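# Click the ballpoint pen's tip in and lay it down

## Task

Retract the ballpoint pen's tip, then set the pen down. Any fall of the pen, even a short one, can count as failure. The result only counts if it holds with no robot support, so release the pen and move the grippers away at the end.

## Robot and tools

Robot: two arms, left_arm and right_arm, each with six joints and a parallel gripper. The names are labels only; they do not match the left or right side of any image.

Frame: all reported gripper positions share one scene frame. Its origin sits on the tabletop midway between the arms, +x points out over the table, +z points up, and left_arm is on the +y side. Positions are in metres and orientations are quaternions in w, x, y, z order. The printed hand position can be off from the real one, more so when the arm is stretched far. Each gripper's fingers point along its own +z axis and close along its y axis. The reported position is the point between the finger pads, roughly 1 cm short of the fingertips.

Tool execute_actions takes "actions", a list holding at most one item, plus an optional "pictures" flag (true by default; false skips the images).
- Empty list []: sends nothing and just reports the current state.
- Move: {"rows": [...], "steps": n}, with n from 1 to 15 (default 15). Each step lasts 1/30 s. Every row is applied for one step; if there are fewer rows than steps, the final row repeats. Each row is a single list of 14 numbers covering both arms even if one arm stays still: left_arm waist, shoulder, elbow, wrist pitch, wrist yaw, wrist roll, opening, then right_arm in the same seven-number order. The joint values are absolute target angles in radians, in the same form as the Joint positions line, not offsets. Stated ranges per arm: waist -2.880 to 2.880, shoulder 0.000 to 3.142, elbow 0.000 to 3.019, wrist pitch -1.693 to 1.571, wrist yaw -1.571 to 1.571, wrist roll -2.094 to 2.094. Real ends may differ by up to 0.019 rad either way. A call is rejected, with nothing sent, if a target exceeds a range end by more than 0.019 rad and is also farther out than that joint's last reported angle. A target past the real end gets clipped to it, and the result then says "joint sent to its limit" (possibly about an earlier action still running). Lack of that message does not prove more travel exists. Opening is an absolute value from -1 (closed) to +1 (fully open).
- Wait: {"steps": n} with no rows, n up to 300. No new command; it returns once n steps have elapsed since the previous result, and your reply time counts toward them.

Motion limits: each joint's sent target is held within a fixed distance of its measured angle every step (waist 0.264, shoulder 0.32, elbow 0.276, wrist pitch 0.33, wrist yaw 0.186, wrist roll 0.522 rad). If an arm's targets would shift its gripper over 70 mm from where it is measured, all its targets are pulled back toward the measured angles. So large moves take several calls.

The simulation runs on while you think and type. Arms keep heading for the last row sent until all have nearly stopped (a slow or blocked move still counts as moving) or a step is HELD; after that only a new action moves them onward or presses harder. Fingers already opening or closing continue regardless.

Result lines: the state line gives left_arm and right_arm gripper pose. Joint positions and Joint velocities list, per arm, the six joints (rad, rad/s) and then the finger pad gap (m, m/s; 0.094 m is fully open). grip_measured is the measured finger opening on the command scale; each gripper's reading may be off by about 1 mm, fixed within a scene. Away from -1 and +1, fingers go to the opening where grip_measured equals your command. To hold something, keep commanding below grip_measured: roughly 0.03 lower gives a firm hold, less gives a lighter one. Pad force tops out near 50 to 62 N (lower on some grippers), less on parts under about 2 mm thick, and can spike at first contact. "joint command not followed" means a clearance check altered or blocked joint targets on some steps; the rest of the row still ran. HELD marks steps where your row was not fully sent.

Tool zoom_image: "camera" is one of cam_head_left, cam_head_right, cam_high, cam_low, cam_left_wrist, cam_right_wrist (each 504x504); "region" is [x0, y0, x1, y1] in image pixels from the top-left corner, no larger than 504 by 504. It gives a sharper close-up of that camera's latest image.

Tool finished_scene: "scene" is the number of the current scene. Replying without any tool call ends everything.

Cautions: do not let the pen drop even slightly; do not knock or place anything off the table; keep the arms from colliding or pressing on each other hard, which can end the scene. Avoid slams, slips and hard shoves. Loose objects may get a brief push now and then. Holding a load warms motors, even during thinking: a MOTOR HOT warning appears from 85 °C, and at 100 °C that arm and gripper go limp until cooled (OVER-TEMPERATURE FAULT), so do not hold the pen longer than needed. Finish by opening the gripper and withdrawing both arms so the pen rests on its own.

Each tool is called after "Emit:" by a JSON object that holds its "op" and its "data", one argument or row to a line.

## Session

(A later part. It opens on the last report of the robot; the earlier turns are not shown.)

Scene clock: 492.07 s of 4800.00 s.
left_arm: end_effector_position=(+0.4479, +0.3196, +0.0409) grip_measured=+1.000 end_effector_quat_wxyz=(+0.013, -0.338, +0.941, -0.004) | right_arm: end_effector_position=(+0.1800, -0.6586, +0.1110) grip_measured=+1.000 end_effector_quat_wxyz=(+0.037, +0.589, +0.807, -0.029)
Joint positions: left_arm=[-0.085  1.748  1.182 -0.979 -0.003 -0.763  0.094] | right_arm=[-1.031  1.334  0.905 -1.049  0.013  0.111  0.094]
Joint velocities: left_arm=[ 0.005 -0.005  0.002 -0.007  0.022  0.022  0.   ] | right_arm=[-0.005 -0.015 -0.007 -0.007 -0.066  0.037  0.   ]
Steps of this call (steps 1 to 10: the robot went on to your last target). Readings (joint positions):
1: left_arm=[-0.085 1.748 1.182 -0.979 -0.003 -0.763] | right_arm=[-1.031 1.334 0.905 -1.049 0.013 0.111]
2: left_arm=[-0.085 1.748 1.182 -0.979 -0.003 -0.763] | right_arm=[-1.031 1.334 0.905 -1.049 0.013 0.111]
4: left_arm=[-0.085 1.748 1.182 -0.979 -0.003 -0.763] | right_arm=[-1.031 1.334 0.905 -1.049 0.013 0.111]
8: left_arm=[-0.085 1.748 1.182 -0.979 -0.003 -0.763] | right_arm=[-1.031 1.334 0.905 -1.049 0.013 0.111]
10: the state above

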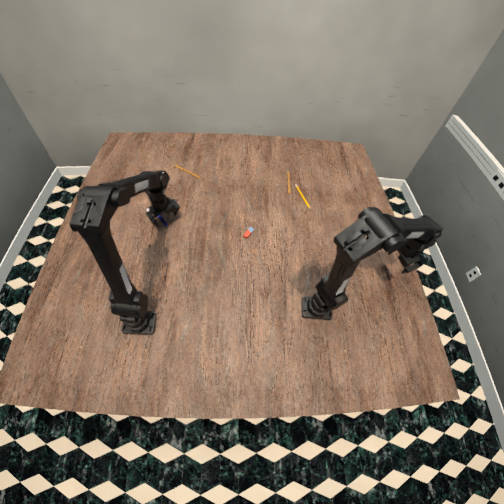

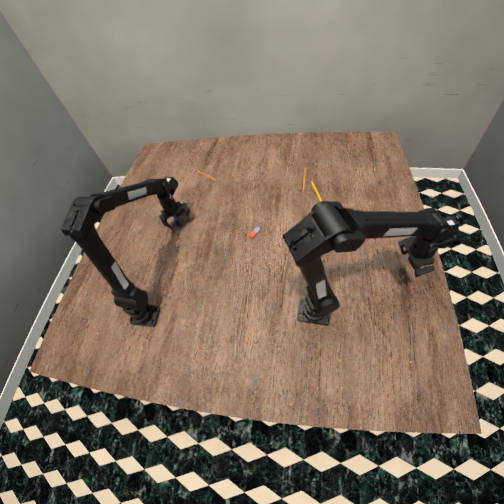

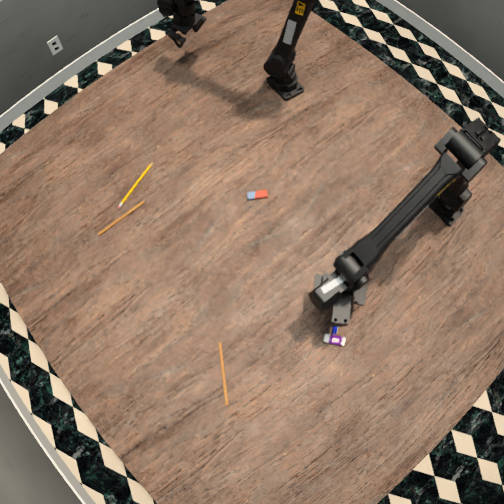

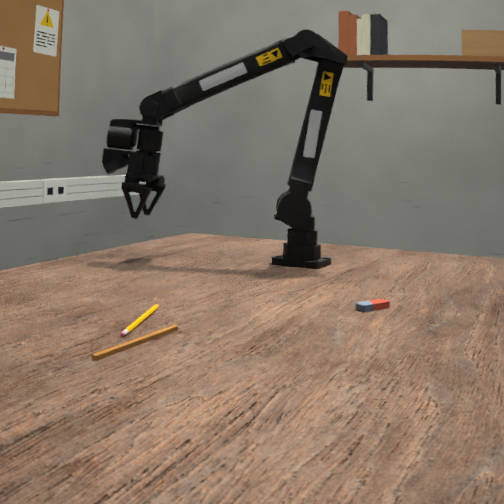

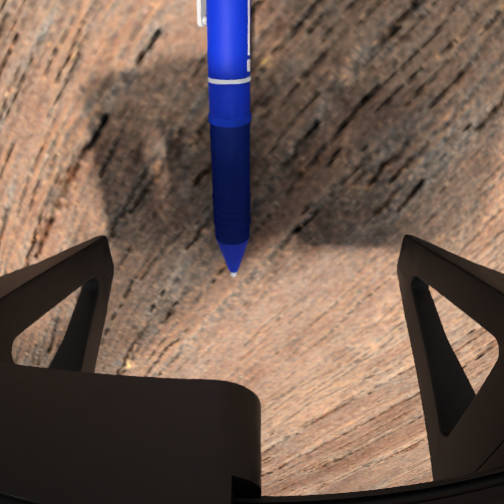

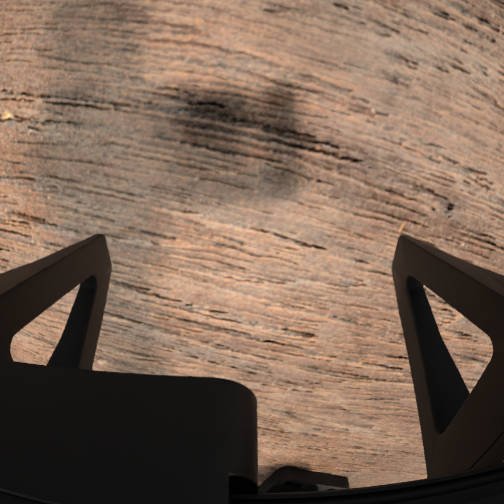

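Emit:
{"op": "execute_actions", "data": {
  "actions": [
    {"rows": [[-0.095, 1.78, 1.172, -0.96, 0.0, -0.771, 1.0, -1.031, 1.334, 0.905, -1.049, 0.013, 0.111, 1.0], [-0.095, 1.785, 1.167, -0.954, 0.0, -0.771, 1.0, -1.031, 1.334, 0.905, -1.049, 0.013, 0.111, 1.0], [-0.095, 1.79, 1.162, -0.948, 0.0, -0.771, 1.0, -1.031, 1.334, 0.905, -1.049, 0.013, 0.111, 1.0], [-0.095, 1.794, 1.158, -0.943, 0.0, -0.771, 1.0, -1.031, 1.334, 0.905, -1.049, 0.013, 0.111, 1.0], [-0.095, 1.797, 1.154, -0.938, 0.0, -0.771, 1.0, -1.031, 1.334, 0.905, -1.049, 0.013, 0.111, 1.0]], "steps": 15}
  ],
  "pictures": false
}}

Emit:
{"op": "execute_actions", "data": {
  "actions": [
    {"steps": 10}
  ]
}}

Scene clock: 508.73 s of 4800.00 s.
left_arm: end_effector_position=(+0.4414, +0.3201, +0.0227) grip_measured=+1.000 end_effector_quat_wxyz=(+0.004, -0.338, +0.941, -0.000) | right_arm: end_effector_position=(+0.1800, -0.6586, +0.1110) grip_measured=+1.000 end_effector_quat_wxyz=(+0.037, +0.589, +0.807, -0.029)
Joint positions: left_arm=[-0.085  1.771  1.158 -0.951 -0.003 -0.764  0.094] | right_arm=[-1.031  1.334  0.905 -1.049  0.013  0.111  0.094]
Joint velocities: left_arm=[-0.005  0.005 -0.007 -0.002 -0.022  0.007  0.   ] | right_arm=[-0.015 -0.005 -0.012  0.012  0.11  -0.037  0.   ]
Steps of this call (steps 1 to 15: the robot went on to your last target; steps 16 to 100: nothing new was sent; then 12.83 s passed at rest; steps 101 to 115: all 15 steps of this action). Readings (joint positions):
101: left_arm=[-0.085 1.748 1.182 -0.978 -0.003 -0.763] | right_arm=[-1.031 1.334 0.905 -1.049 0.013 0.111]
102: left_arm=[-0.085 1.748 1.181 -0.975 -0.003 -0.763] | right_arm=[-1.031 1.334 0.905 -1.049 0.013 0.111]
104: left_arm=[-0.085 1.749 1.175 -0.965 -0.003 -0.763] | right_arm=[-1.031 1.334 0.905 -1.049 0.013 0.111]
108: left_arm=[-0.085 1.761 1.163 -0.953 -0.003 -0.763] | right_arm=[-1.031 1.334 0.905 -1.049 0.013 0.111]
115: the state above

Scene clock: 509.07 s of 4800.00 s.
left_arm: end_effector_position=(+0.4414, +0.3201, +0.0227) grip_measured=+1.000 end_effector_quat_wxyz=(+0.004, -0.338, +0.941, -0.000) | right_arm: end_effector_position=(+0.1800, -0.6586, +0.1110) grip_measured=+1.000 end_effector_quat_wxyz=(+0.037, +0.589, +0.807, -0.029)
Joint positions: left_arm=[-0.085  1.771  1.158 -0.951 -0.003 -0.765  0.094] | right_arm=[-1.031  1.334  0.905 -1.049  0.013  0.111  0.094]
Joint velocities: left_arm=[-0.005 -0.005 -0.017 -0.002  0.022  0.037  0.   ] | right_arm=[-0.015 -0.005  0.002 -0.002 -0.125  0.007  0.   ]
Steps of this call (steps 1 to 10: the robot went on to your last target). Readings (joint positions):
1: left_arm=[-0.085 1.771 1.158 -0.951 -0.003 -0.764] | right_arm=[-1.031 1.334 0.905 -1.049 0.013 0.111]
2: left_arm=[-0.085 1.771 1.158 -0.951 -0.003 -0.765] | right_arm=[-1.031 1.334 0.905 -1.049 0.013 0.111]
4: left_arm=[-0.085 1.771 1.158 -0.951 -0.003 -0.765] | right_arm=[-1.031 1.334 0.905 -1.049 0.013 0.111]
8: left_arm=[-0.085 1.771 1.158 -0.951 -0.003 -0.765] | right_arm=[-1.031 1.334 0.905 -1.049 0.013 0.111]
10: the state above

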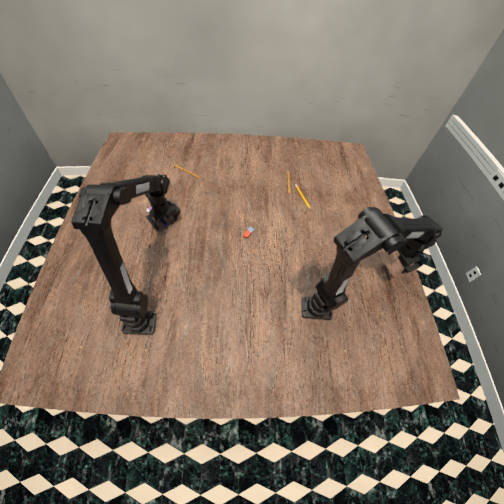

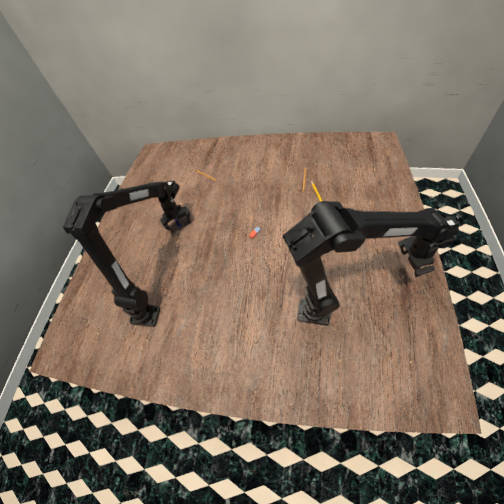

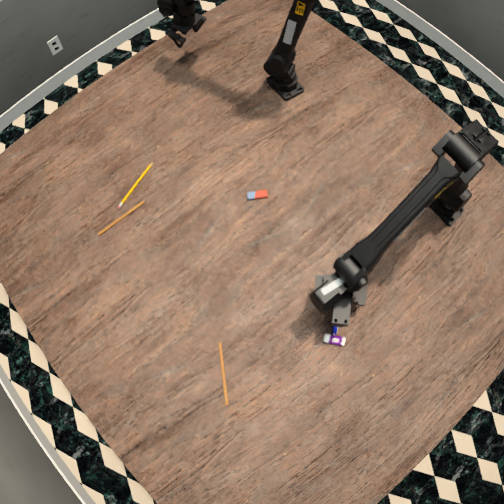

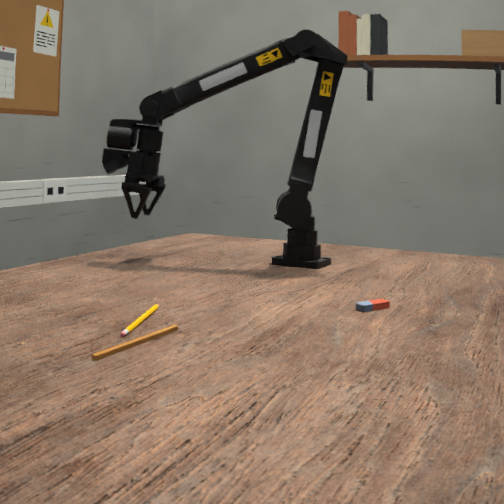

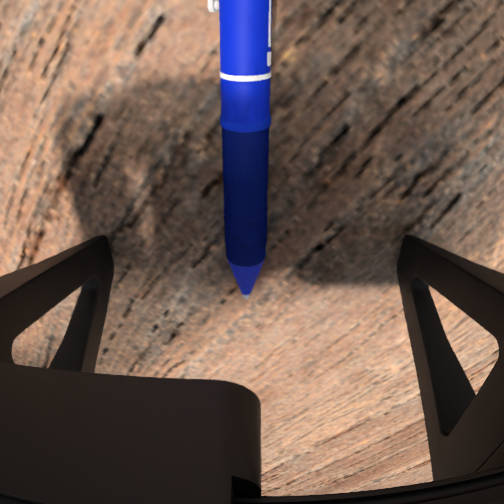

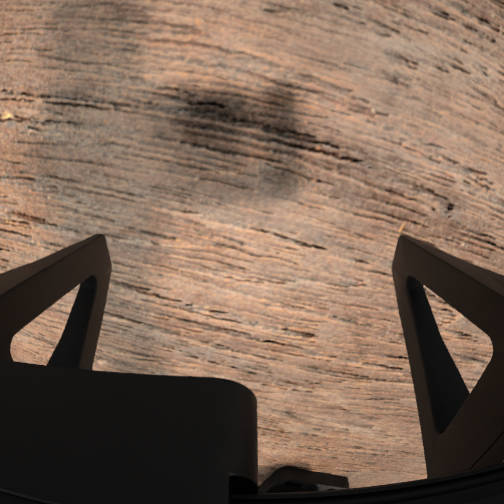

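Emit:
{"op": "zoom_image", "data": {
  "camera": "cam_low",
  "region": [80, 90, 220, 230]
}}

Emit:
{"op": "zoom_image", "data": {
  "camera": "cam_high",
  "region": [290, 250, 390, 350]
}}

Region (80, 90, 220, 230) of cam_low's 504x504 image, scaled by 3.600, with more detail than that image has.

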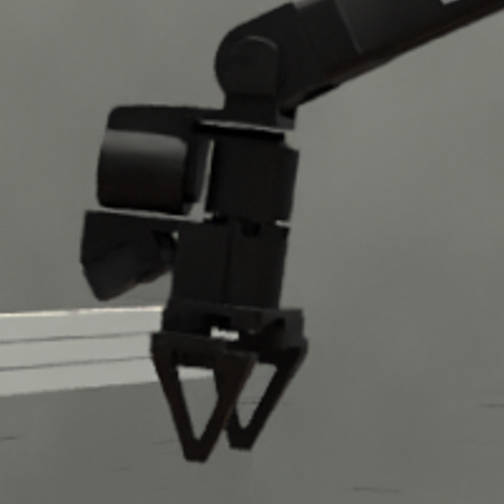

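Region (290, 250, 390, 350) of cam_high's 504x504 image, scaled by 5.040, with more detail than that image has.

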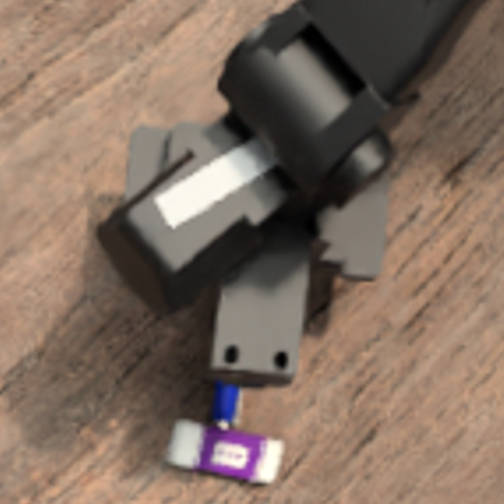

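Emit:
{"op": "execute_actions", "data": {
  "actions": [
    {"rows": [[-0.085, 1.80, 1.154, -0.935, 0.0, -0.771, 1.0, -1.031, 1.334, 0.905, -1.049, 0.013, 0.111, 1.0], [-0.078, 1.804, 1.154, -0.932, 0.0, -0.771, 1.0, -1.031, 1.334, 0.905, -1.049, 0.013, 0.111, 1.0], [-0.072, 1.808, 1.154, -0.928, 0.0, -0.771, 1.0, -1.031, 1.334, 0.905, -1.049, 0.013, 0.111, 1.0], [-0.067, 1.812, 1.154, -0.924, 0.0, -0.771, 1.0, -1.031, 1.334, 0.905, -1.049, 0.013, 0.111, 1.0]], "steps": 15}
  ],
  "pictures": false
}}

Emit:
{"op": "execute_actions", "data": {
  "actions": [
    {"steps": 10}
  ]
}}

Scene clock: 588.73 s of 4800.00 s.
left_arm: end_effector_position=(+0.4438, +0.3205, +0.0222) grip_measured=+1.000 end_effector_quat_wxyz=(+0.008, -0.339, +0.941, -0.002) | right_arm: end_effector_position=(+0.1800, -0.6586, +0.1110) grip_measured=+1.000 end_effector_quat_wxyz=(+0.037, +0.589, +0.807, -0.029)
Joint positions: left_arm=[-0.084  1.772  1.158 -0.941 -0.002 -0.765  0.094] | right_arm=[-1.031  1.334  0.905 -1.049  0.013  0.111  0.094]
Joint velocities: left_arm=[-0.015  0.005 -0.012 -0.007  0.007  0.022  0.   ] | right_arm=[-0.005 -0.005 -0.002 -0.002  0.007 -0.037  0.   ]
Steps of this call (steps 1 to 15: the robot went on to your last target; steps 16 to 100: nothing new was sent; then 75.83 s passed at rest; steps 101 to 115: all 15 steps of this action). Readings (joint positions):
101: left_arm=[-0.085 1.771 1.158 -0.951 -0.003 -0.765] | right_arm=[-1.031 1.334 0.905 -1.049 0.013 0.111]
102: left_arm=[-0.085 1.771 1.158 -0.950 -0.003 -0.765] | right_arm=[-1.031 1.334 0.905 -1.049 0.013 0.111]
104: left_arm=[-0.085 1.772 1.158 -0.945 -0.003 -0.765] | right_arm=[-1.031 1.334 0.905 -1.049 0.013 0.111]
108: left_arm=[-0.084 1.772 1.158 -0.941 -0.002 -0.765] | right_arm=[-1.031 1.334 0.905 -1.049 0.013 0.111]
115: the state above

Scene clock: 589.07 s of 4800.00 s.
left_arm: end_effector_position=(+0.4438, +0.3205, +0.0222) grip_measured=+1.000 end_effector_quat_wxyz=(+0.008, -0.339, +0.941, -0.002) | right_arm: end_effector_position=(+0.1800, -0.6586, +0.1110) grip_measured=+1.000 end_effector_quat_wxyz=(+0.037, +0.589, +0.807, -0.029)
Joint positions: left_arm=[-0.084  1.772  1.158 -0.941 -0.002 -0.765  0.094] | right_arm=[-1.031  1.334  0.905 -1.049  0.013  0.111  0.094]
Joint velocities: left_arm=[ 0.005 -0.005 -0.007 -0.007 -0.022 -0.037  0.   ] | right_arm=[-0.005  0.005 -0.002  0.002  0.007  0.022  0.   ]
Steps of this call (steps 1 to 10: the robot went on to your last target). Readings (joint positions):
1: left_arm=[-0.084 1.772 1.158 -0.941 -0.002 -0.765] | right_arm=[-1.031 1.334 0.905 -1.049 0.013 0.111]
2: left_arm=[-0.084 1.772 1.158 -0.941 -0.002 -0.765] | right_arm=[-1.031 1.334 0.905 -1.049 0.013 0.111]
4: left_arm=[-0.084 1.772 1.158 -0.941 -0.002 -0.765] | right_arm=[-1.031 1.334 0.905 -1.049 0.013 0.111]
8: left_arm=[-0.084 1.772 1.158 -0.941 -0.002 -0.765] | right_arm=[-1.031 1.334 0.905 -1.049 0.013 0.111]
10: the state above

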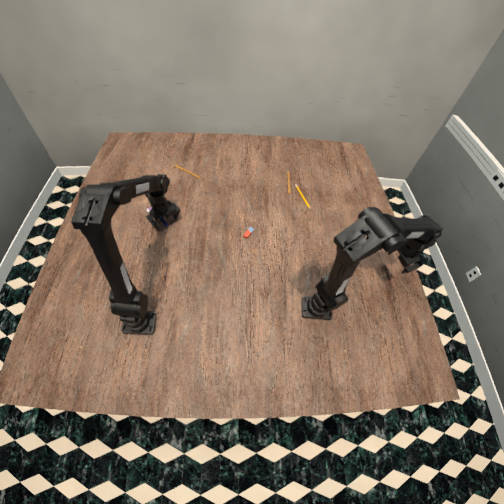

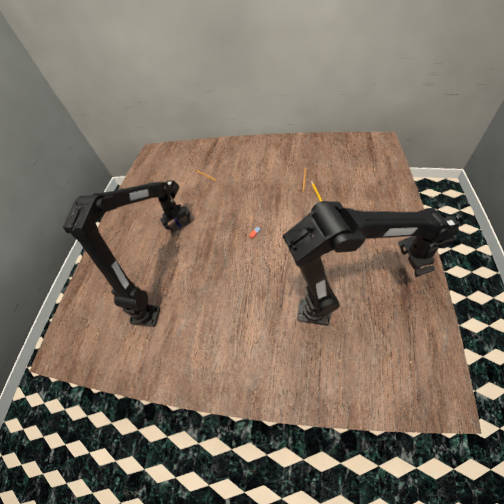

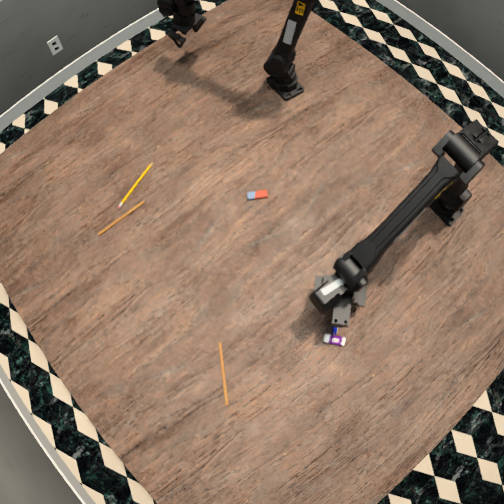

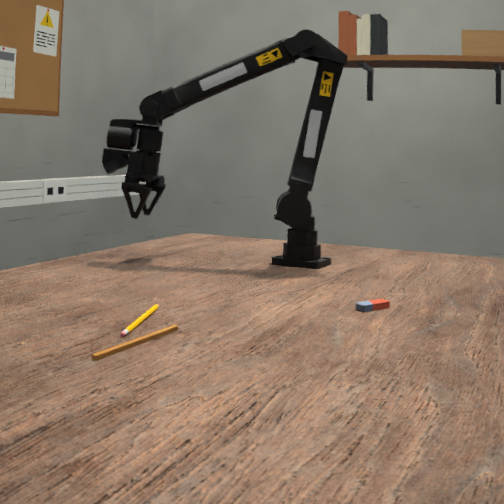

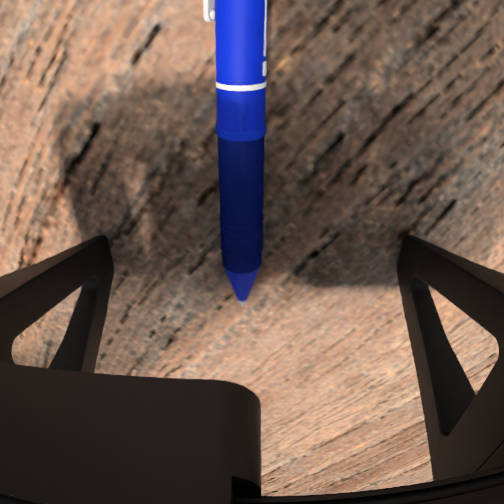

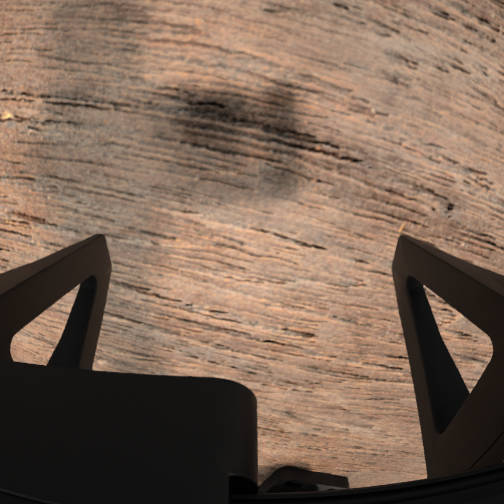

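Emit:
{"op": "execute_actions", "data": {
  "actions": [
    {"rows": [[-0.085, 1.77, 1.154, -0.935, 0.0, -0.771, 1.0, -1.031, 1.334, 0.905, -1.049, 0.013, 0.111, 1.0], [-0.085, 1.755, 1.154, -0.935, 0.0, -0.771, 1.0, -1.031, 1.334, 0.905, -1.049, 0.013, 0.111, 1.0], [-0.085, 1.74, 1.154, -0.935, 0.0, -0.771, 1.0, -1.031, 1.334, 0.905, -1.049, 0.013, 0.111, 1.0], [-0.085, 1.725, 1.154, -0.935, 0.0, -0.771, 1.0, -1.031, 1.334, 0.905, -1.049, 0.013, 0.111, 1.0], [-0.085, 1.715, 1.154, -0.935, 0.0, -0.771, 1.0, -1.031, 1.334, 0.905, -1.049, 0.013, 0.111, 1.0], [-0.095, 1.705, 1.145, -0.92, -0.02, -0.773, 1.0, -1.031, 1.334, 0.905, -1.049, 0.013, 0.111, 1.0], [-0.102, 1.698, 1.134, -0.903, -0.04, -0.775, 1.0, -1.031, 1.334, 0.905, -1.049, 0.013, 0.111, 1.0], [-0.108, 1.691, 1.123, -0.886, -0.06, -0.778, 1.0, -1.031, 1.334, 0.905, -1.049, 0.013, 0.111, 1.0], [-0.114, 1.685, 1.112, -0.87, -0.08, -0.78, 1.0, -1.031, 1.334, 0.905, -1.049, 0.013, 0.111, 1.0], [-0.12, 1.679, 1.101, -0.853, -0.10, -0.783, 1.0, -1.031, 1.334, 0.905, -1.049, 0.013, 0.111, 1.0], [-0.126, 1.673, 1.09, -0.836, -0.123, -0.786, 1.0, -1.031, 1.334, 0.905, -1.049, 0.013, 0.111, 1.0], [-0.132, 1.667, 1.078, -0.82, -0.146, -0.788, 1.0, -1.031, 1.334, 0.905, -1.049, 0.013, 0.111, 1.0]], "steps": 15}
  ],
  "pictures": false
}}

Emit:
{"op": "execute_actions", "data": {
  "actions": [
    {"steps": 12}
  ]
}}

Scene clock: 651.40 s of 4800.00 s.
left_arm: end_effector_position=(+0.4470, +0.3280, +0.0500) grip_measured=+1.000 end_effector_quat_wxyz=(+0.097, -0.333, +0.938, +0.032) | right_arm: end_effector_position=(+0.1800, -0.6586, +0.1110) grip_measured=+1.000 end_effector_quat_wxyz=(+0.037, +0.589, +0.807, -0.029)
Joint positions: left_arm=[-0.117  1.669  1.089 -0.842 -0.141 -0.777  0.094] | right_arm=[-1.031  1.334  0.905 -1.049  0.013  0.111  0.094]
Joint velocities: left_arm=[-0.171 -0.054 -0.061  0.066 -0.051 -0.037  0.   ] | right_arm=[-0.015 -0.005 -0.007  0.007  0.051  0.007  0.   ]
Steps of this call (steps 1 to 15: the robot went on to your last target; steps 16 to 100: nothing new was sent; then 58.50 s passed at rest; steps 101 to 115: all 15 steps of this action). Readings (joint positions):
101: left_arm=[-0.084 1.772 1.158 -0.941 -0.002 -0.765] | right_arm=[-1.031 1.334 0.905 -1.049 0.013 0.111]
102: left_arm=[-0.084 1.771 1.158 -0.941 -0.002 -0.766] | right_arm=[-1.031 1.334 0.905 -1.049 0.013 0.111]
104: left_arm=[-0.084 1.768 1.158 -0.941 -0.002 -0.766] | right_arm=[-1.031 1.334 0.905 -1.049 0.013 0.111]
108: left_arm=[-0.085 1.735 1.144 -0.923 -0.041 -0.767] | right_arm=[-1.031 1.334 0.905 -1.049 0.013 0.111]
115: the state above

Scene clock: 651.80 s of 4800.00 s.
left_arm: end_effector_position=(+0.4464, +0.3240, +0.0490) grip_measured=+1.000 end_effector_quat_wxyz=(+0.099, -0.330, +0.938, +0.031) | right_arm: end_effector_position=(+0.1800, -0.6586, +0.1110) grip_measured=+1.000 end_effector_quat_wxyz=(+0.037, +0.589, +0.807, -0.029)
Joint positions: left_arm=[-0.126  1.668  1.085 -0.836 -0.142 -0.781  0.094] | right_arm=[-1.031  1.334  0.905 -1.049  0.013  0.111  0.094]
Joint velocities: left_arm=[ 0.005 -0.005 -0.007 -0.002  0.037 -0.037  0.   ] | right_arm=[-0.005  0.005  0.007  0.017 -0.066  0.037  0.   ]
Steps of this call (steps 1 to 12: the robot went on to your last target). Readings (joint positions):
1: left_arm=[-0.121 1.668 1.088 -0.839 -0.141 -0.778] | right_arm=[-1.031 1.334 0.905 -1.049 0.013 0.111]
2: left_arm=[-0.124 1.668 1.087 -0.838 -0.141 -0.778] | right_arm=[-1.031 1.334 0.905 -1.049 0.013 0.111]
4: left_arm=[-0.126 1.668 1.085 -0.836 -0.141 -0.779] | right_arm=[-1.031 1.334 0.905 -1.049 0.013 0.111]
8: left_arm=[-0.126 1.668 1.085 -0.836 -0.142 -0.780] | right_arm=[-1.031 1.334 0.905 -1.049 0.013 0.111]
12: the state above

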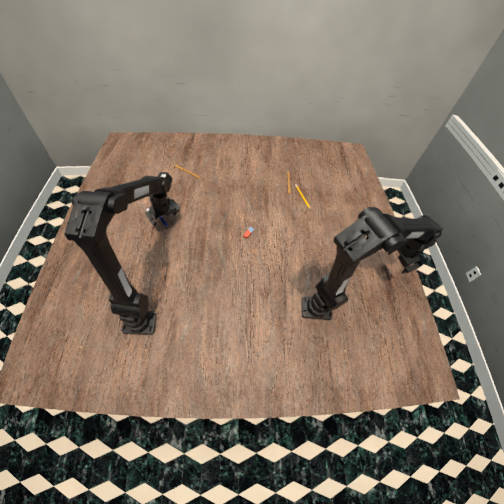

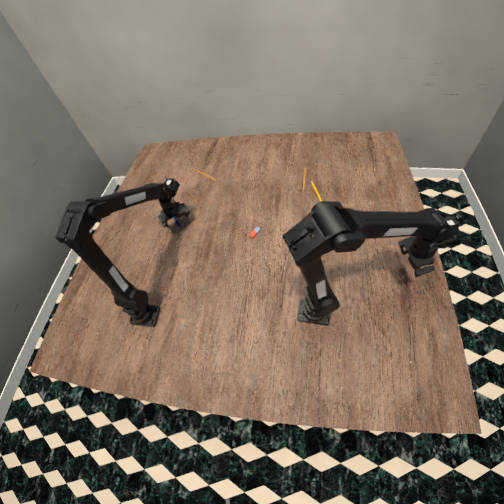

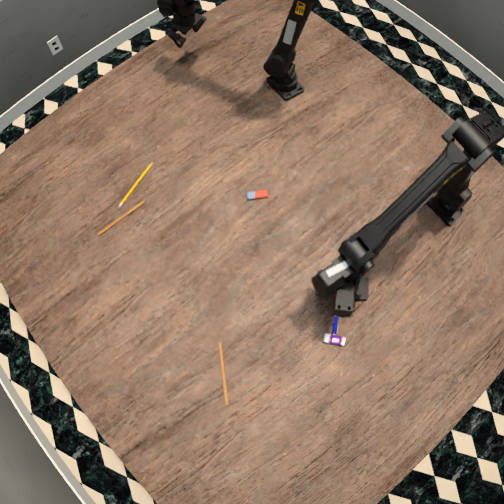

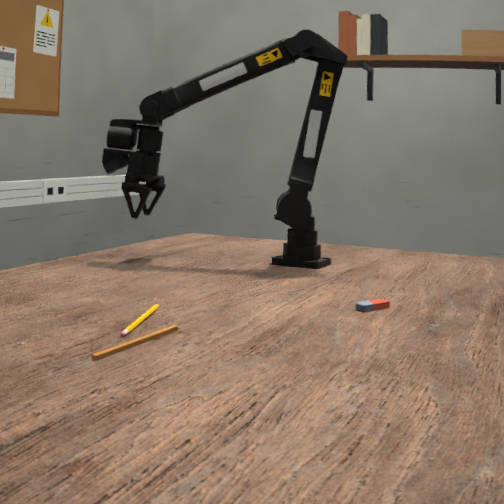

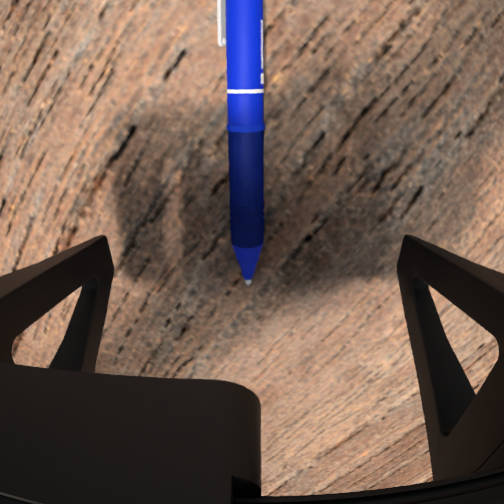

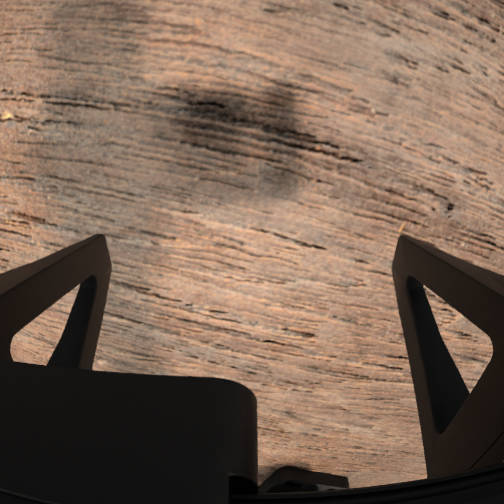

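Emit:
{"op": "execute_actions", "data": {
  "actions": [
    {"rows": [[-0.125, 1.68, 1.076, -0.815, -0.146, -0.788, 0.8, -1.031, 1.334, 0.905, -1.049, 0.013, 0.111, 1.0], [-0.118, 1.69, 1.073, -0.808, -0.146, -0.788, 0.6, -1.031, 1.334, 0.905, -1.049, 0.013, 0.111, 1.0], [-0.113, 1.698, 1.07, -0.801, -0.146, -0.788, 0.4, -1.031, 1.334, 0.905, -1.049, 0.013, 0.111, 1.0], [-0.108, 1.705, 1.067, -0.794, -0.146, -0.788, 0.2, -1.031, 1.334, 0.905, -1.049, 0.013, 0.111, 1.0], [-0.108, 1.711, 1.064, -0.787, -0.146, -0.788, 0.0, -1.031, 1.334, 0.905, -1.049, 0.013, 0.111, 1.0], [-0.108, 1.717, 1.061, -0.78, -0.146, -0.788, -0.1, -1.031, 1.334, 0.905, -1.049, 0.013, 0.111, 1.0], [-0.108, 1.723, 1.058, -0.773, -0.146, -0.788, -0.2, -1.031, 1.334, 0.905, -1.049, 0.013, 0.111, 1.0], [-0.108, 1.729, 1.056, -0.767, -0.146, -0.788, -0.2, -1.031, 1.334, 0.905, -1.049, 0.013, 0.111, 1.0]], "steps": 15}
  ],
  "pictures": false
}}

Emit:
{"op": "execute_actions", "data": {
  "actions": [
    {"steps": 12}
  ]
}}

Scene clock: 667.07 s of 4800.00 s.
left_arm: end_effector_position=(+0.4437, +0.3266, +0.0243) grip_measured=-0.198 end_effector_quat_wxyz=(+0.093, -0.332, +0.938, +0.034) | right_arm: end_effector_position=(+0.1800, -0.6586, +0.1110) grip_measured=+1.000 end_effector_quat_wxyz=(+0.037, +0.589, +0.807, -0.029)
Joint positions: left_arm=[-0.121  1.707  1.059 -0.783 -0.142 -0.781  0.038] | right_arm=[-1.031  1.334  0.905 -1.049  0.013  0.111  0.094]
Joint velocities: left_arm=[-0.005  0.024 -0.022 -0.012  0.037 -0.037 -0.001] | right_arm=[-0.015 -0.005  0.017 -0.007 -0.022 -0.022  0.   ]
Steps of this call (steps 1 to 15: the robot went on to your last target; steps 16 to 100: nothing new was sent; then 11.43 s passed at rest; steps 101 to 115: all 15 steps of this action). Readings (joint positions):
101: left_arm=[-0.126 1.668 1.085 -0.835 -0.142 -0.781] | right_arm=[-1.031 1.334 0.905 -1.049 0.013 0.111]
102: left_arm=[-0.126 1.668 1.084 -0.831 -0.142 -0.781] | right_arm=[-1.031 1.334 0.905 -1.049 0.013 0.111]
104: left_arm=[-0.126 1.668 1.080 -0.820 -0.142 -0.781] | right_arm=[-1.031 1.334 0.905 -1.049 0.013 0.111]
108: left_arm=[-0.123 1.679 1.070 -0.794 -0.142 -0.781] | right_arm=[-1.031 1.334 0.905 -1.049 0.013 0.111]
115: the state above

Scene clock: 667.47 s of 4800.00 s.
left_arm: end_effector_position=(+0.4439, +0.3265, +0.0242) grip_measured=-0.198 end_effector_quat_wxyz=(+0.094, -0.332, +0.938, +0.033) | right_arm: end_effector_position=(+0.1800, -0.6586, +0.1110) grip_measured=+1.000 end_effector_quat_wxyz=(+0.037, +0.589, +0.807, -0.029)
Joint positions: left_arm=[-0.121  1.707  1.059 -0.782 -0.142 -0.781  0.038] | right_arm=[-1.031  1.334  0.905 -1.049  0.013  0.111  0.094]
Joint velocities: left_arm=[-0.015 -0.015  0.002 -0.007 -0.081 -0.022 -0.   ] | right_arm=[ 0.005 -0.005 -0.002 -0.002  0.007 -0.007  0.   ]
Steps of this call (steps 1 to 12: the robot went on to your last target). Readings (joint positions):
1: left_arm=[-0.121 1.707 1.059 -0.783 -0.142 -0.781] | right_arm=[-1.031 1.334 0.905 -1.049 0.013 0.111]
2: left_arm=[-0.121 1.707 1.059 -0.783 -0.142 -0.781] | right_arm=[-1.031 1.334 0.905 -1.049 0.013 0.111]
4: left_arm=[-0.121 1.707 1.059 -0.782 -0.142 -0.781] | right_arm=[-1.031 1.334 0.905 -1.049 0.013 0.111]
8: left_arm=[-0.121 1.707 1.059 -0.782 -0.142 -0.781] | right_arm=[-1.031 1.334 0.905 -1.049 0.013 0.111]
12: the state above

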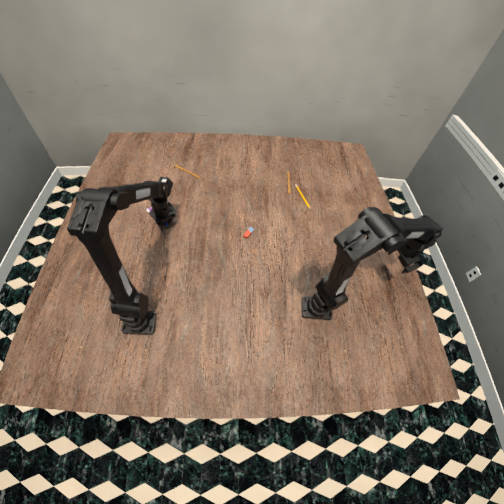

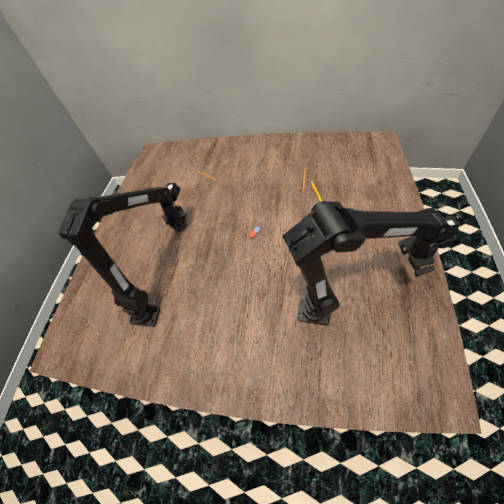

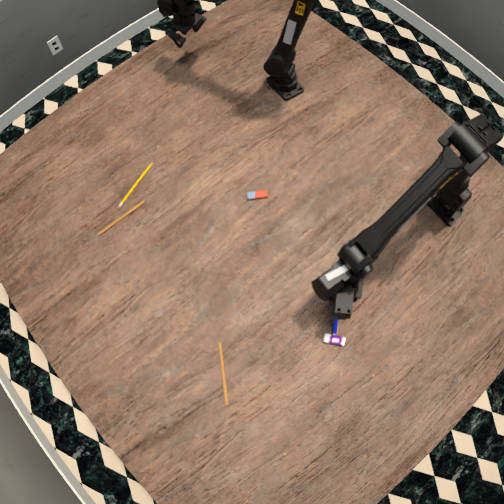

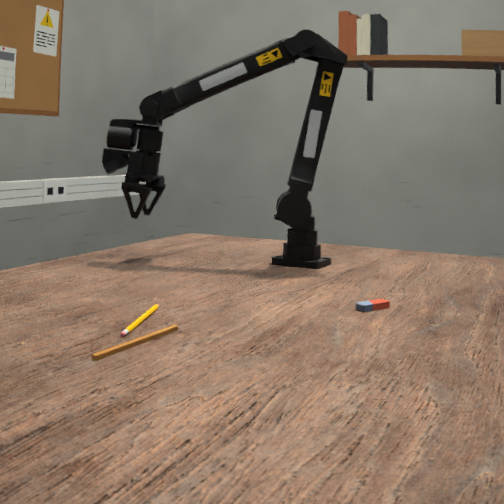

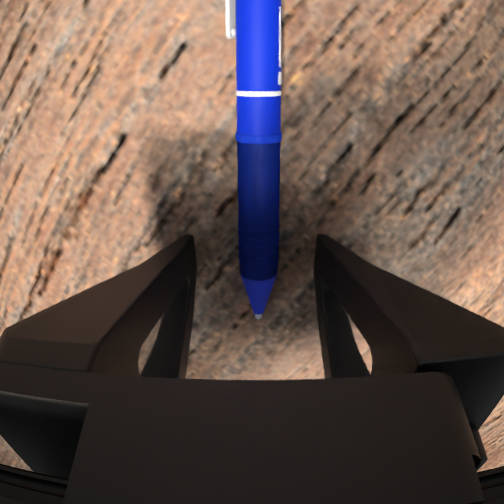

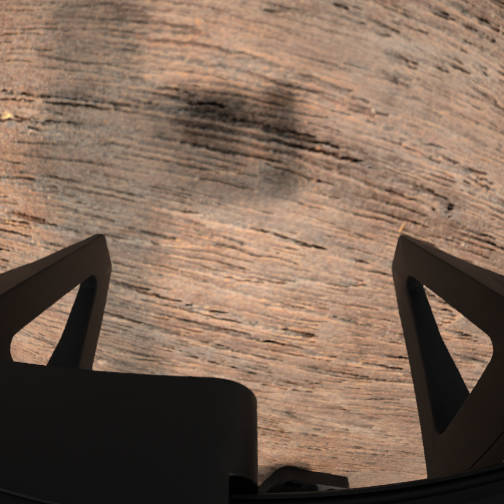

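Emit:
{"op": "execute_actions", "data": {
  "actions": [
    {"rows": [[-0.115, 1.72, 1.056, -0.775, -0.146, -0.788, -0.35, -1.031, 1.334, 0.905, -1.049, 0.013, 0.111, 1.0], [-0.115, 1.72, 1.056, -0.775, -0.146, -0.788, -0.5, -1.031, 1.334, 0.905, -1.049, 0.013, 0.111, 1.0], [-0.115, 1.72, 1.056, -0.775, -0.146, -0.788, -0.6, -1.031, 1.334, 0.905, -1.049, 0.013, 0.111, 1.0], [-0.115, 1.72, 1.056, -0.775, -0.146, -0.788, -0.66, -1.031, 1.334, 0.905, -1.049, 0.013, 0.111, 1.0], [-0.115, 1.72, 1.056, -0.775, -0.146, -0.788, -0.70, -1.031, 1.334, 0.905, -1.049, 0.013, 0.111, 1.0], [-0.115, 1.72, 1.056, -0.775, -0.146, -0.788, -0.72, -1.031, 1.334, 0.905, -1.049, 0.013, 0.111, 1.0], [-0.115, 1.72, 1.056, -0.775, -0.146, -0.788, -0.74, -1.031, 1.334, 0.905, -1.049, 0.013, 0.111, 1.0], [-0.115, 1.72, 1.056, -0.775, -0.146, -0.788, -0.76, -1.031, 1.334, 0.905, -1.049, 0.013, 0.111, 1.0]], "steps": 15}
  ]
}}

Scene clock: 684.73 s of 4800.00 s.
left_arm: end_effector_position=(+0.4439, +0.3265, +0.0242) grip_measured=-0.757 end_effector_quat_wxyz=(+0.094, -0.332, +0.938, +0.033) | right_arm: end_effector_position=(+0.1800, -0.6586, +0.1110) grip_measured=+1.000 end_effector_quat_wxyz=(+0.037, +0.589, +0.807, -0.029)
Joint positions: left_arm=[-0.121  1.707  1.059 -0.782 -0.142 -0.781  0.011] | right_arm=[-1.031  1.334  0.905 -1.049  0.013  0.111  0.094]
Joint velocities: left_arm=[ 0.005 -0.005 -0.002 -0.017  0.007 -0.007  0.   ] | right_arm=[ 0.005 -0.015 -0.017  0.022  0.007 -0.007  0.   ]
Steps of this call (steps 1 to 15: the robot went on to your last target; steps 16 to 100: nothing new was sent; then 13.43 s passed at rest; steps 101 to 115: all 15 steps of this action). Readings (joint positions):
101: left_arm=[-0.121 1.707 1.059 -0.782 -0.142 -0.781] | right_arm=[-1.031 1.334 0.905 -1.049 0.013 0.111]
102: left_arm=[-0.121 1.707 1.059 -0.782 -0.142 -0.781] | right_arm=[-1.031 1.334 0.905 -1.049 0.013 0.111]
104: left_arm=[-0.121 1.707 1.059 -0.782 -0.142 -0.781] | right_arm=[-1.031 1.334 0.905 -1.049 0.013 0.111]
108: left_arm=[-0.121 1.707 1.059 -0.782 -0.142 -0.781] | right_arm=[-1.031 1.334 0.905 -1.049 0.013 0.111]
115: the state above

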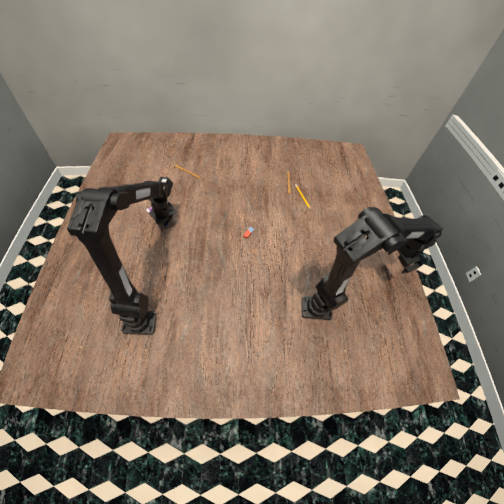

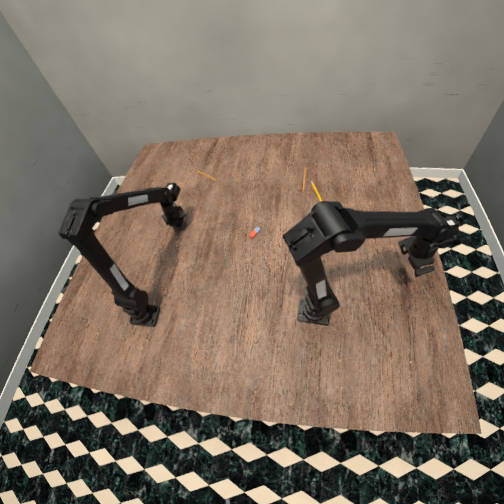

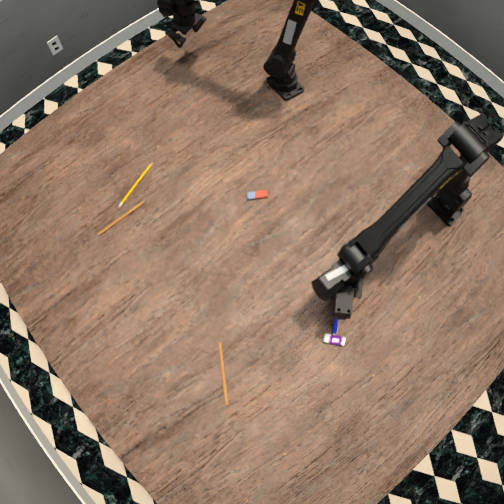

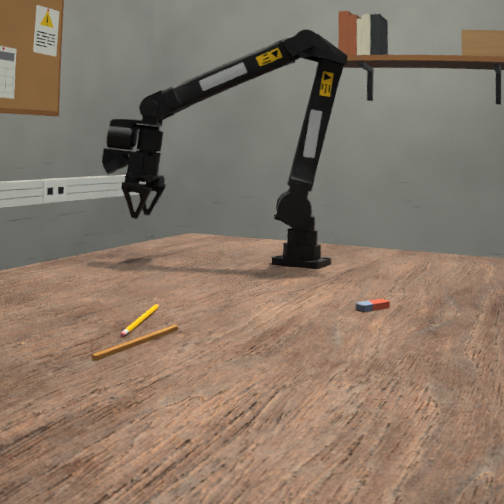

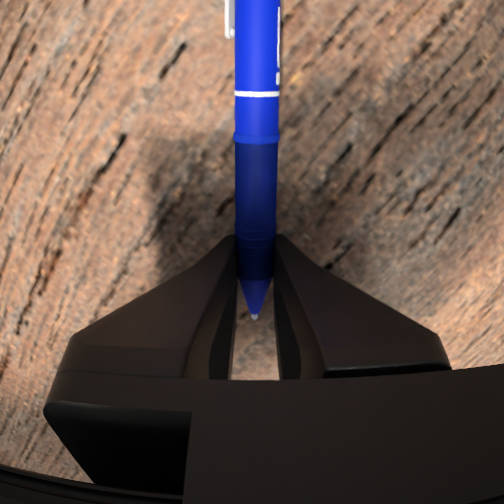

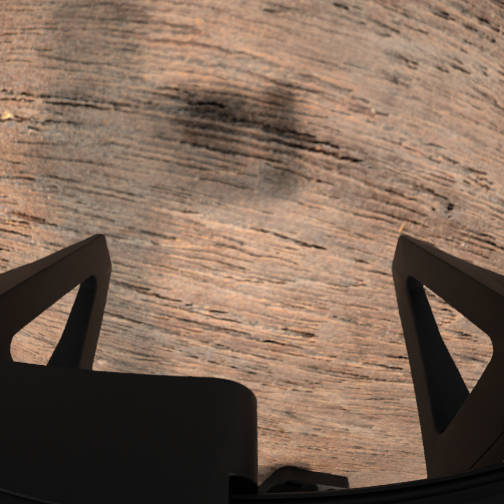

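Emit:
{"op": "execute_actions", "data": {
  "actions": [
    {"rows": [[-0.115, 1.72, 1.056, -0.775, -0.146, -0.788, -0.77, -1.031, 1.334, 0.905, -1.049, 0.013, 0.111, 1.0], [-0.115, 1.72, 1.056, -0.775, -0.146, -0.788, -0.78, -1.031, 1.334, 0.905, -1.049, 0.013, 0.111, 1.0], [-0.115, 1.72, 1.056, -0.775, -0.146, -0.788, -0.79, -1.031, 1.334, 0.905, -1.049, 0.013, 0.111, 1.0], [-0.115, 1.72, 1.056, -0.775, -0.146, -0.788, -0.80, -1.031, 1.334, 0.905, -1.049, 0.013, 0.111, 1.0]], "steps": 12}
  ],
  "pictures": false
}}

Scene clock: 692.47 s of 4800.00 s.
left_arm: end_effector_position=(+0.4439, +0.3265, +0.0242) grip_measured=-0.790 end_effector_quat_wxyz=(+0.094, -0.332, +0.938, +0.033) | right_arm: end_effector_position=(+0.1800, -0.6586, +0.1110) grip_measured=+1.000 end_effector_quat_wxyz=(+0.037, +0.589, +0.807, -0.029)
Joint positions: left_arm=[-0.121  1.707  1.059 -0.782 -0.142 -0.781  0.01 ] | right_arm=[-1.031  1.334  0.905 -1.049  0.013  0.111  0.094]
Joint velocities: left_arm=[-0.015 -0.024 -0.012 -0.012  0.022 -0.037 -0.001] | right_arm=[-0.005 -0.005  0.017  0.002  0.007  0.037  0.   ]
Steps of this call (steps 1 to 15: the robot went on to your last target; steps 16 to 100: nothing new was sent; then 4.00 s passed at rest; steps 101 to 112: all 12 steps of this action). Readings (joint positions):
101: left_arm=[-0.121 1.707 1.059 -0.782 -0.142 -0.781] | right_arm=[-1.031 1.334 0.905 -1.049 0.013 0.111]
102: left_arm=[-0.121 1.707 1.059 -0.782 -0.142 -0.781] | right_arm=[-1.031 1.334 0.905 -1.049 0.013 0.111]
104: left_arm=[-0.121 1.707 1.059 -0.782 -0.142 -0.781] | right_arm=[-1.031 1.334 0.905 -1.049 0.013 0.111]
108: left_arm=[-0.121 1.707 1.059 -0.782 -0.142 -0.781] | right_arm=[-1.031 1.334 0.905 -1.049 0.013 0.111]
112: the state above

Emit:
{"op": "execute_actions", "data": {
  "actions": [
    {"rows": [[-0.115, 1.72, 1.056, -0.775, -0.146, -0.788, -0.81, -1.031, 1.334, 0.905, -1.049, 0.013, 0.111, 1.0], [-0.115, 1.72, 1.056, -0.775, -0.146, -0.788, -0.82, -1.031, 1.334, 0.905, -1.049, 0.013, 0.111, 1.0]], "steps": 15}
  ]
}}

Scene clock: 701.57 s of 4800.00 s.
left_arm: end_effector_position=(+0.4439, +0.3265, +0.0242) grip_measured=-0.805 end_effector_quat_wxyz=(+0.094, -0.332, +0.938, +0.033) | right_arm: end_effector_position=(+0.1800, -0.6586, +0.1110) grip_measured=+1.000 end_effector_quat_wxyz=(+0.037, +0.589, +0.807, -0.029)
Joint positions: left_arm=[-0.121  1.707  1.059 -0.782 -0.142 -0.781  0.009] | right_arm=[-1.031  1.334  0.905 -1.049  0.013  0.111  0.094]
Joint velocities: left_arm=[ 0.005 -0.024 -0.007  0.007  0.066 -0.037 -0.   ] | right_arm=[-0.015  0.005  0.002 -0.007  0.007 -0.007  0.   ]
Steps of this call (steps 1 to 15: the robot went on to your last target; steps 16 to 100: nothing new was sent; then 5.27 s passed at rest; steps 101 to 115: all 15 steps of this action). Readings (joint positions):
101: left_arm=[-0.121 1.707 1.059 -0.782 -0.142 -0.781] | right_arm=[-1.031 1.334 0.905 -1.049 0.013 0.111]
102: left_arm=[-0.121 1.707 1.059 -0.782 -0.142 -0.781] | right_arm=[-1.031 1.334 0.905 -1.049 0.013 0.111]
104: left_arm=[-0.121 1.707 1.059 -0.782 -0.142 -0.781] | right_arm=[-1.031 1.334 0.905 -1.049 0.013 0.111]
108: left_arm=[-0.121 1.707 1.059 -0.782 -0.142 -0.781] | right_arm=[-1.031 1.334 0.905 -1.049 0.013 0.111]
115: the state above

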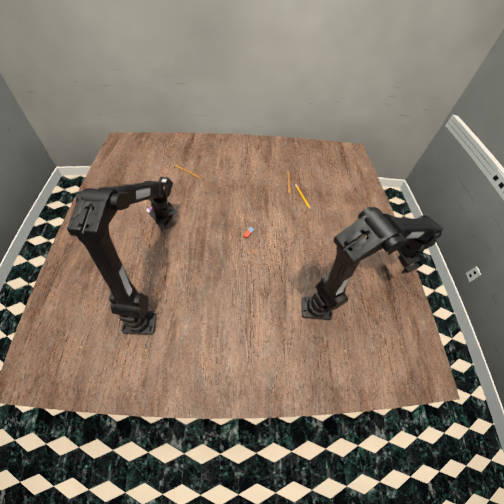

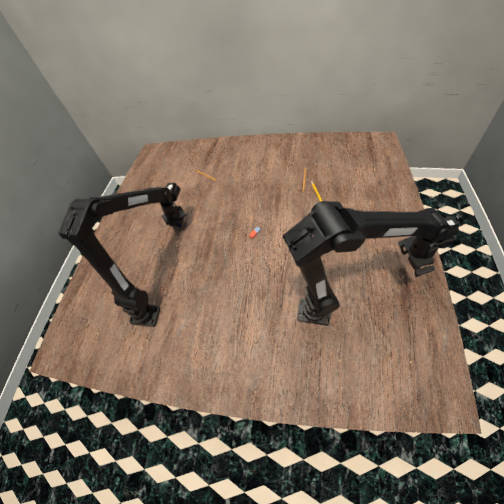

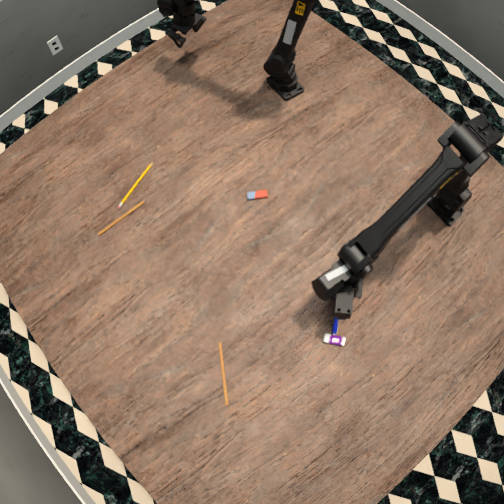

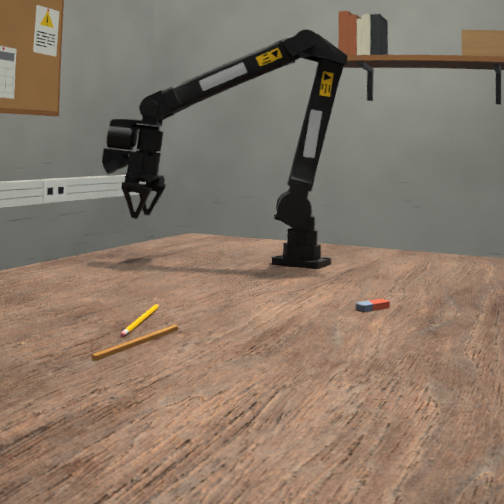

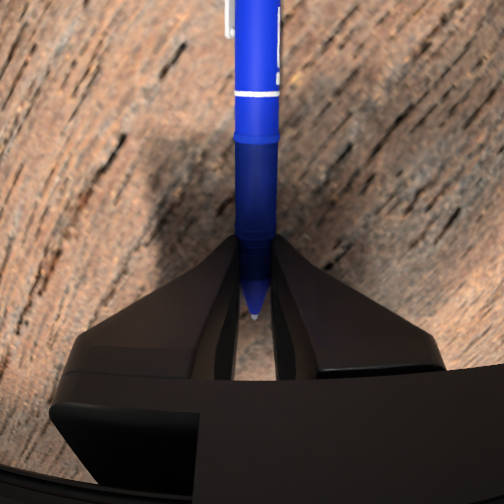

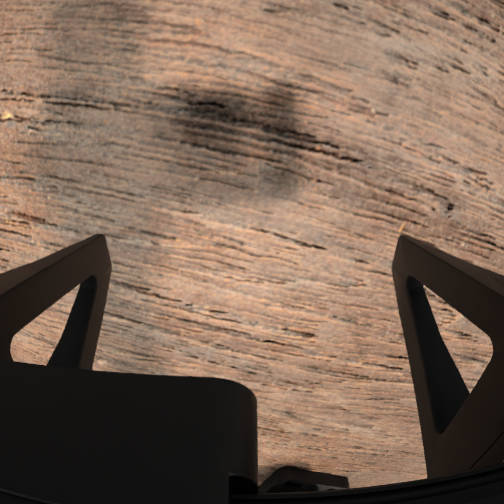

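Emit:
{"op": "zoom_image", "data": {
  "camera": "cam_left_wrist",
  "region": [180, 180, 330, 330]
}}

Emit:
{"op": "zoom_image", "data": {
  "camera": "cam_head_right",
  "region": [140, 180, 210, 250]
}}

Region (180, 180, 330, 330) of cam_left_wrist's 504x504 image, scaled by 3.360, with more detail than that image has.

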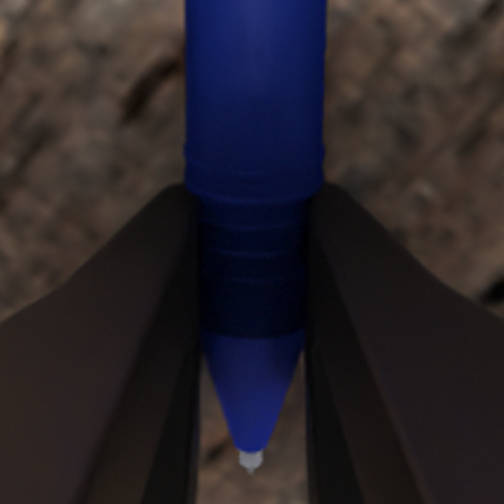

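Region (140, 180, 210, 250) of cam_head_right's 504x504 image, scaled by 7.200, with more detail than that image has.

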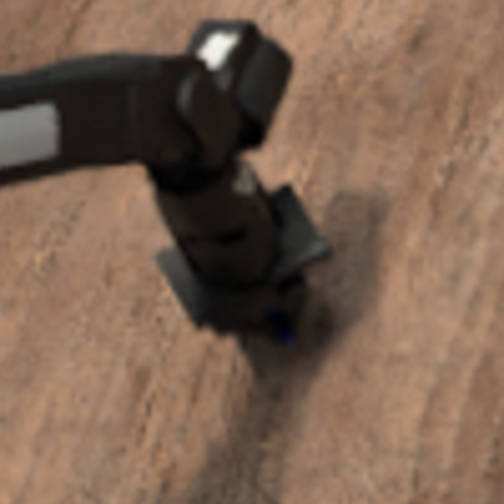

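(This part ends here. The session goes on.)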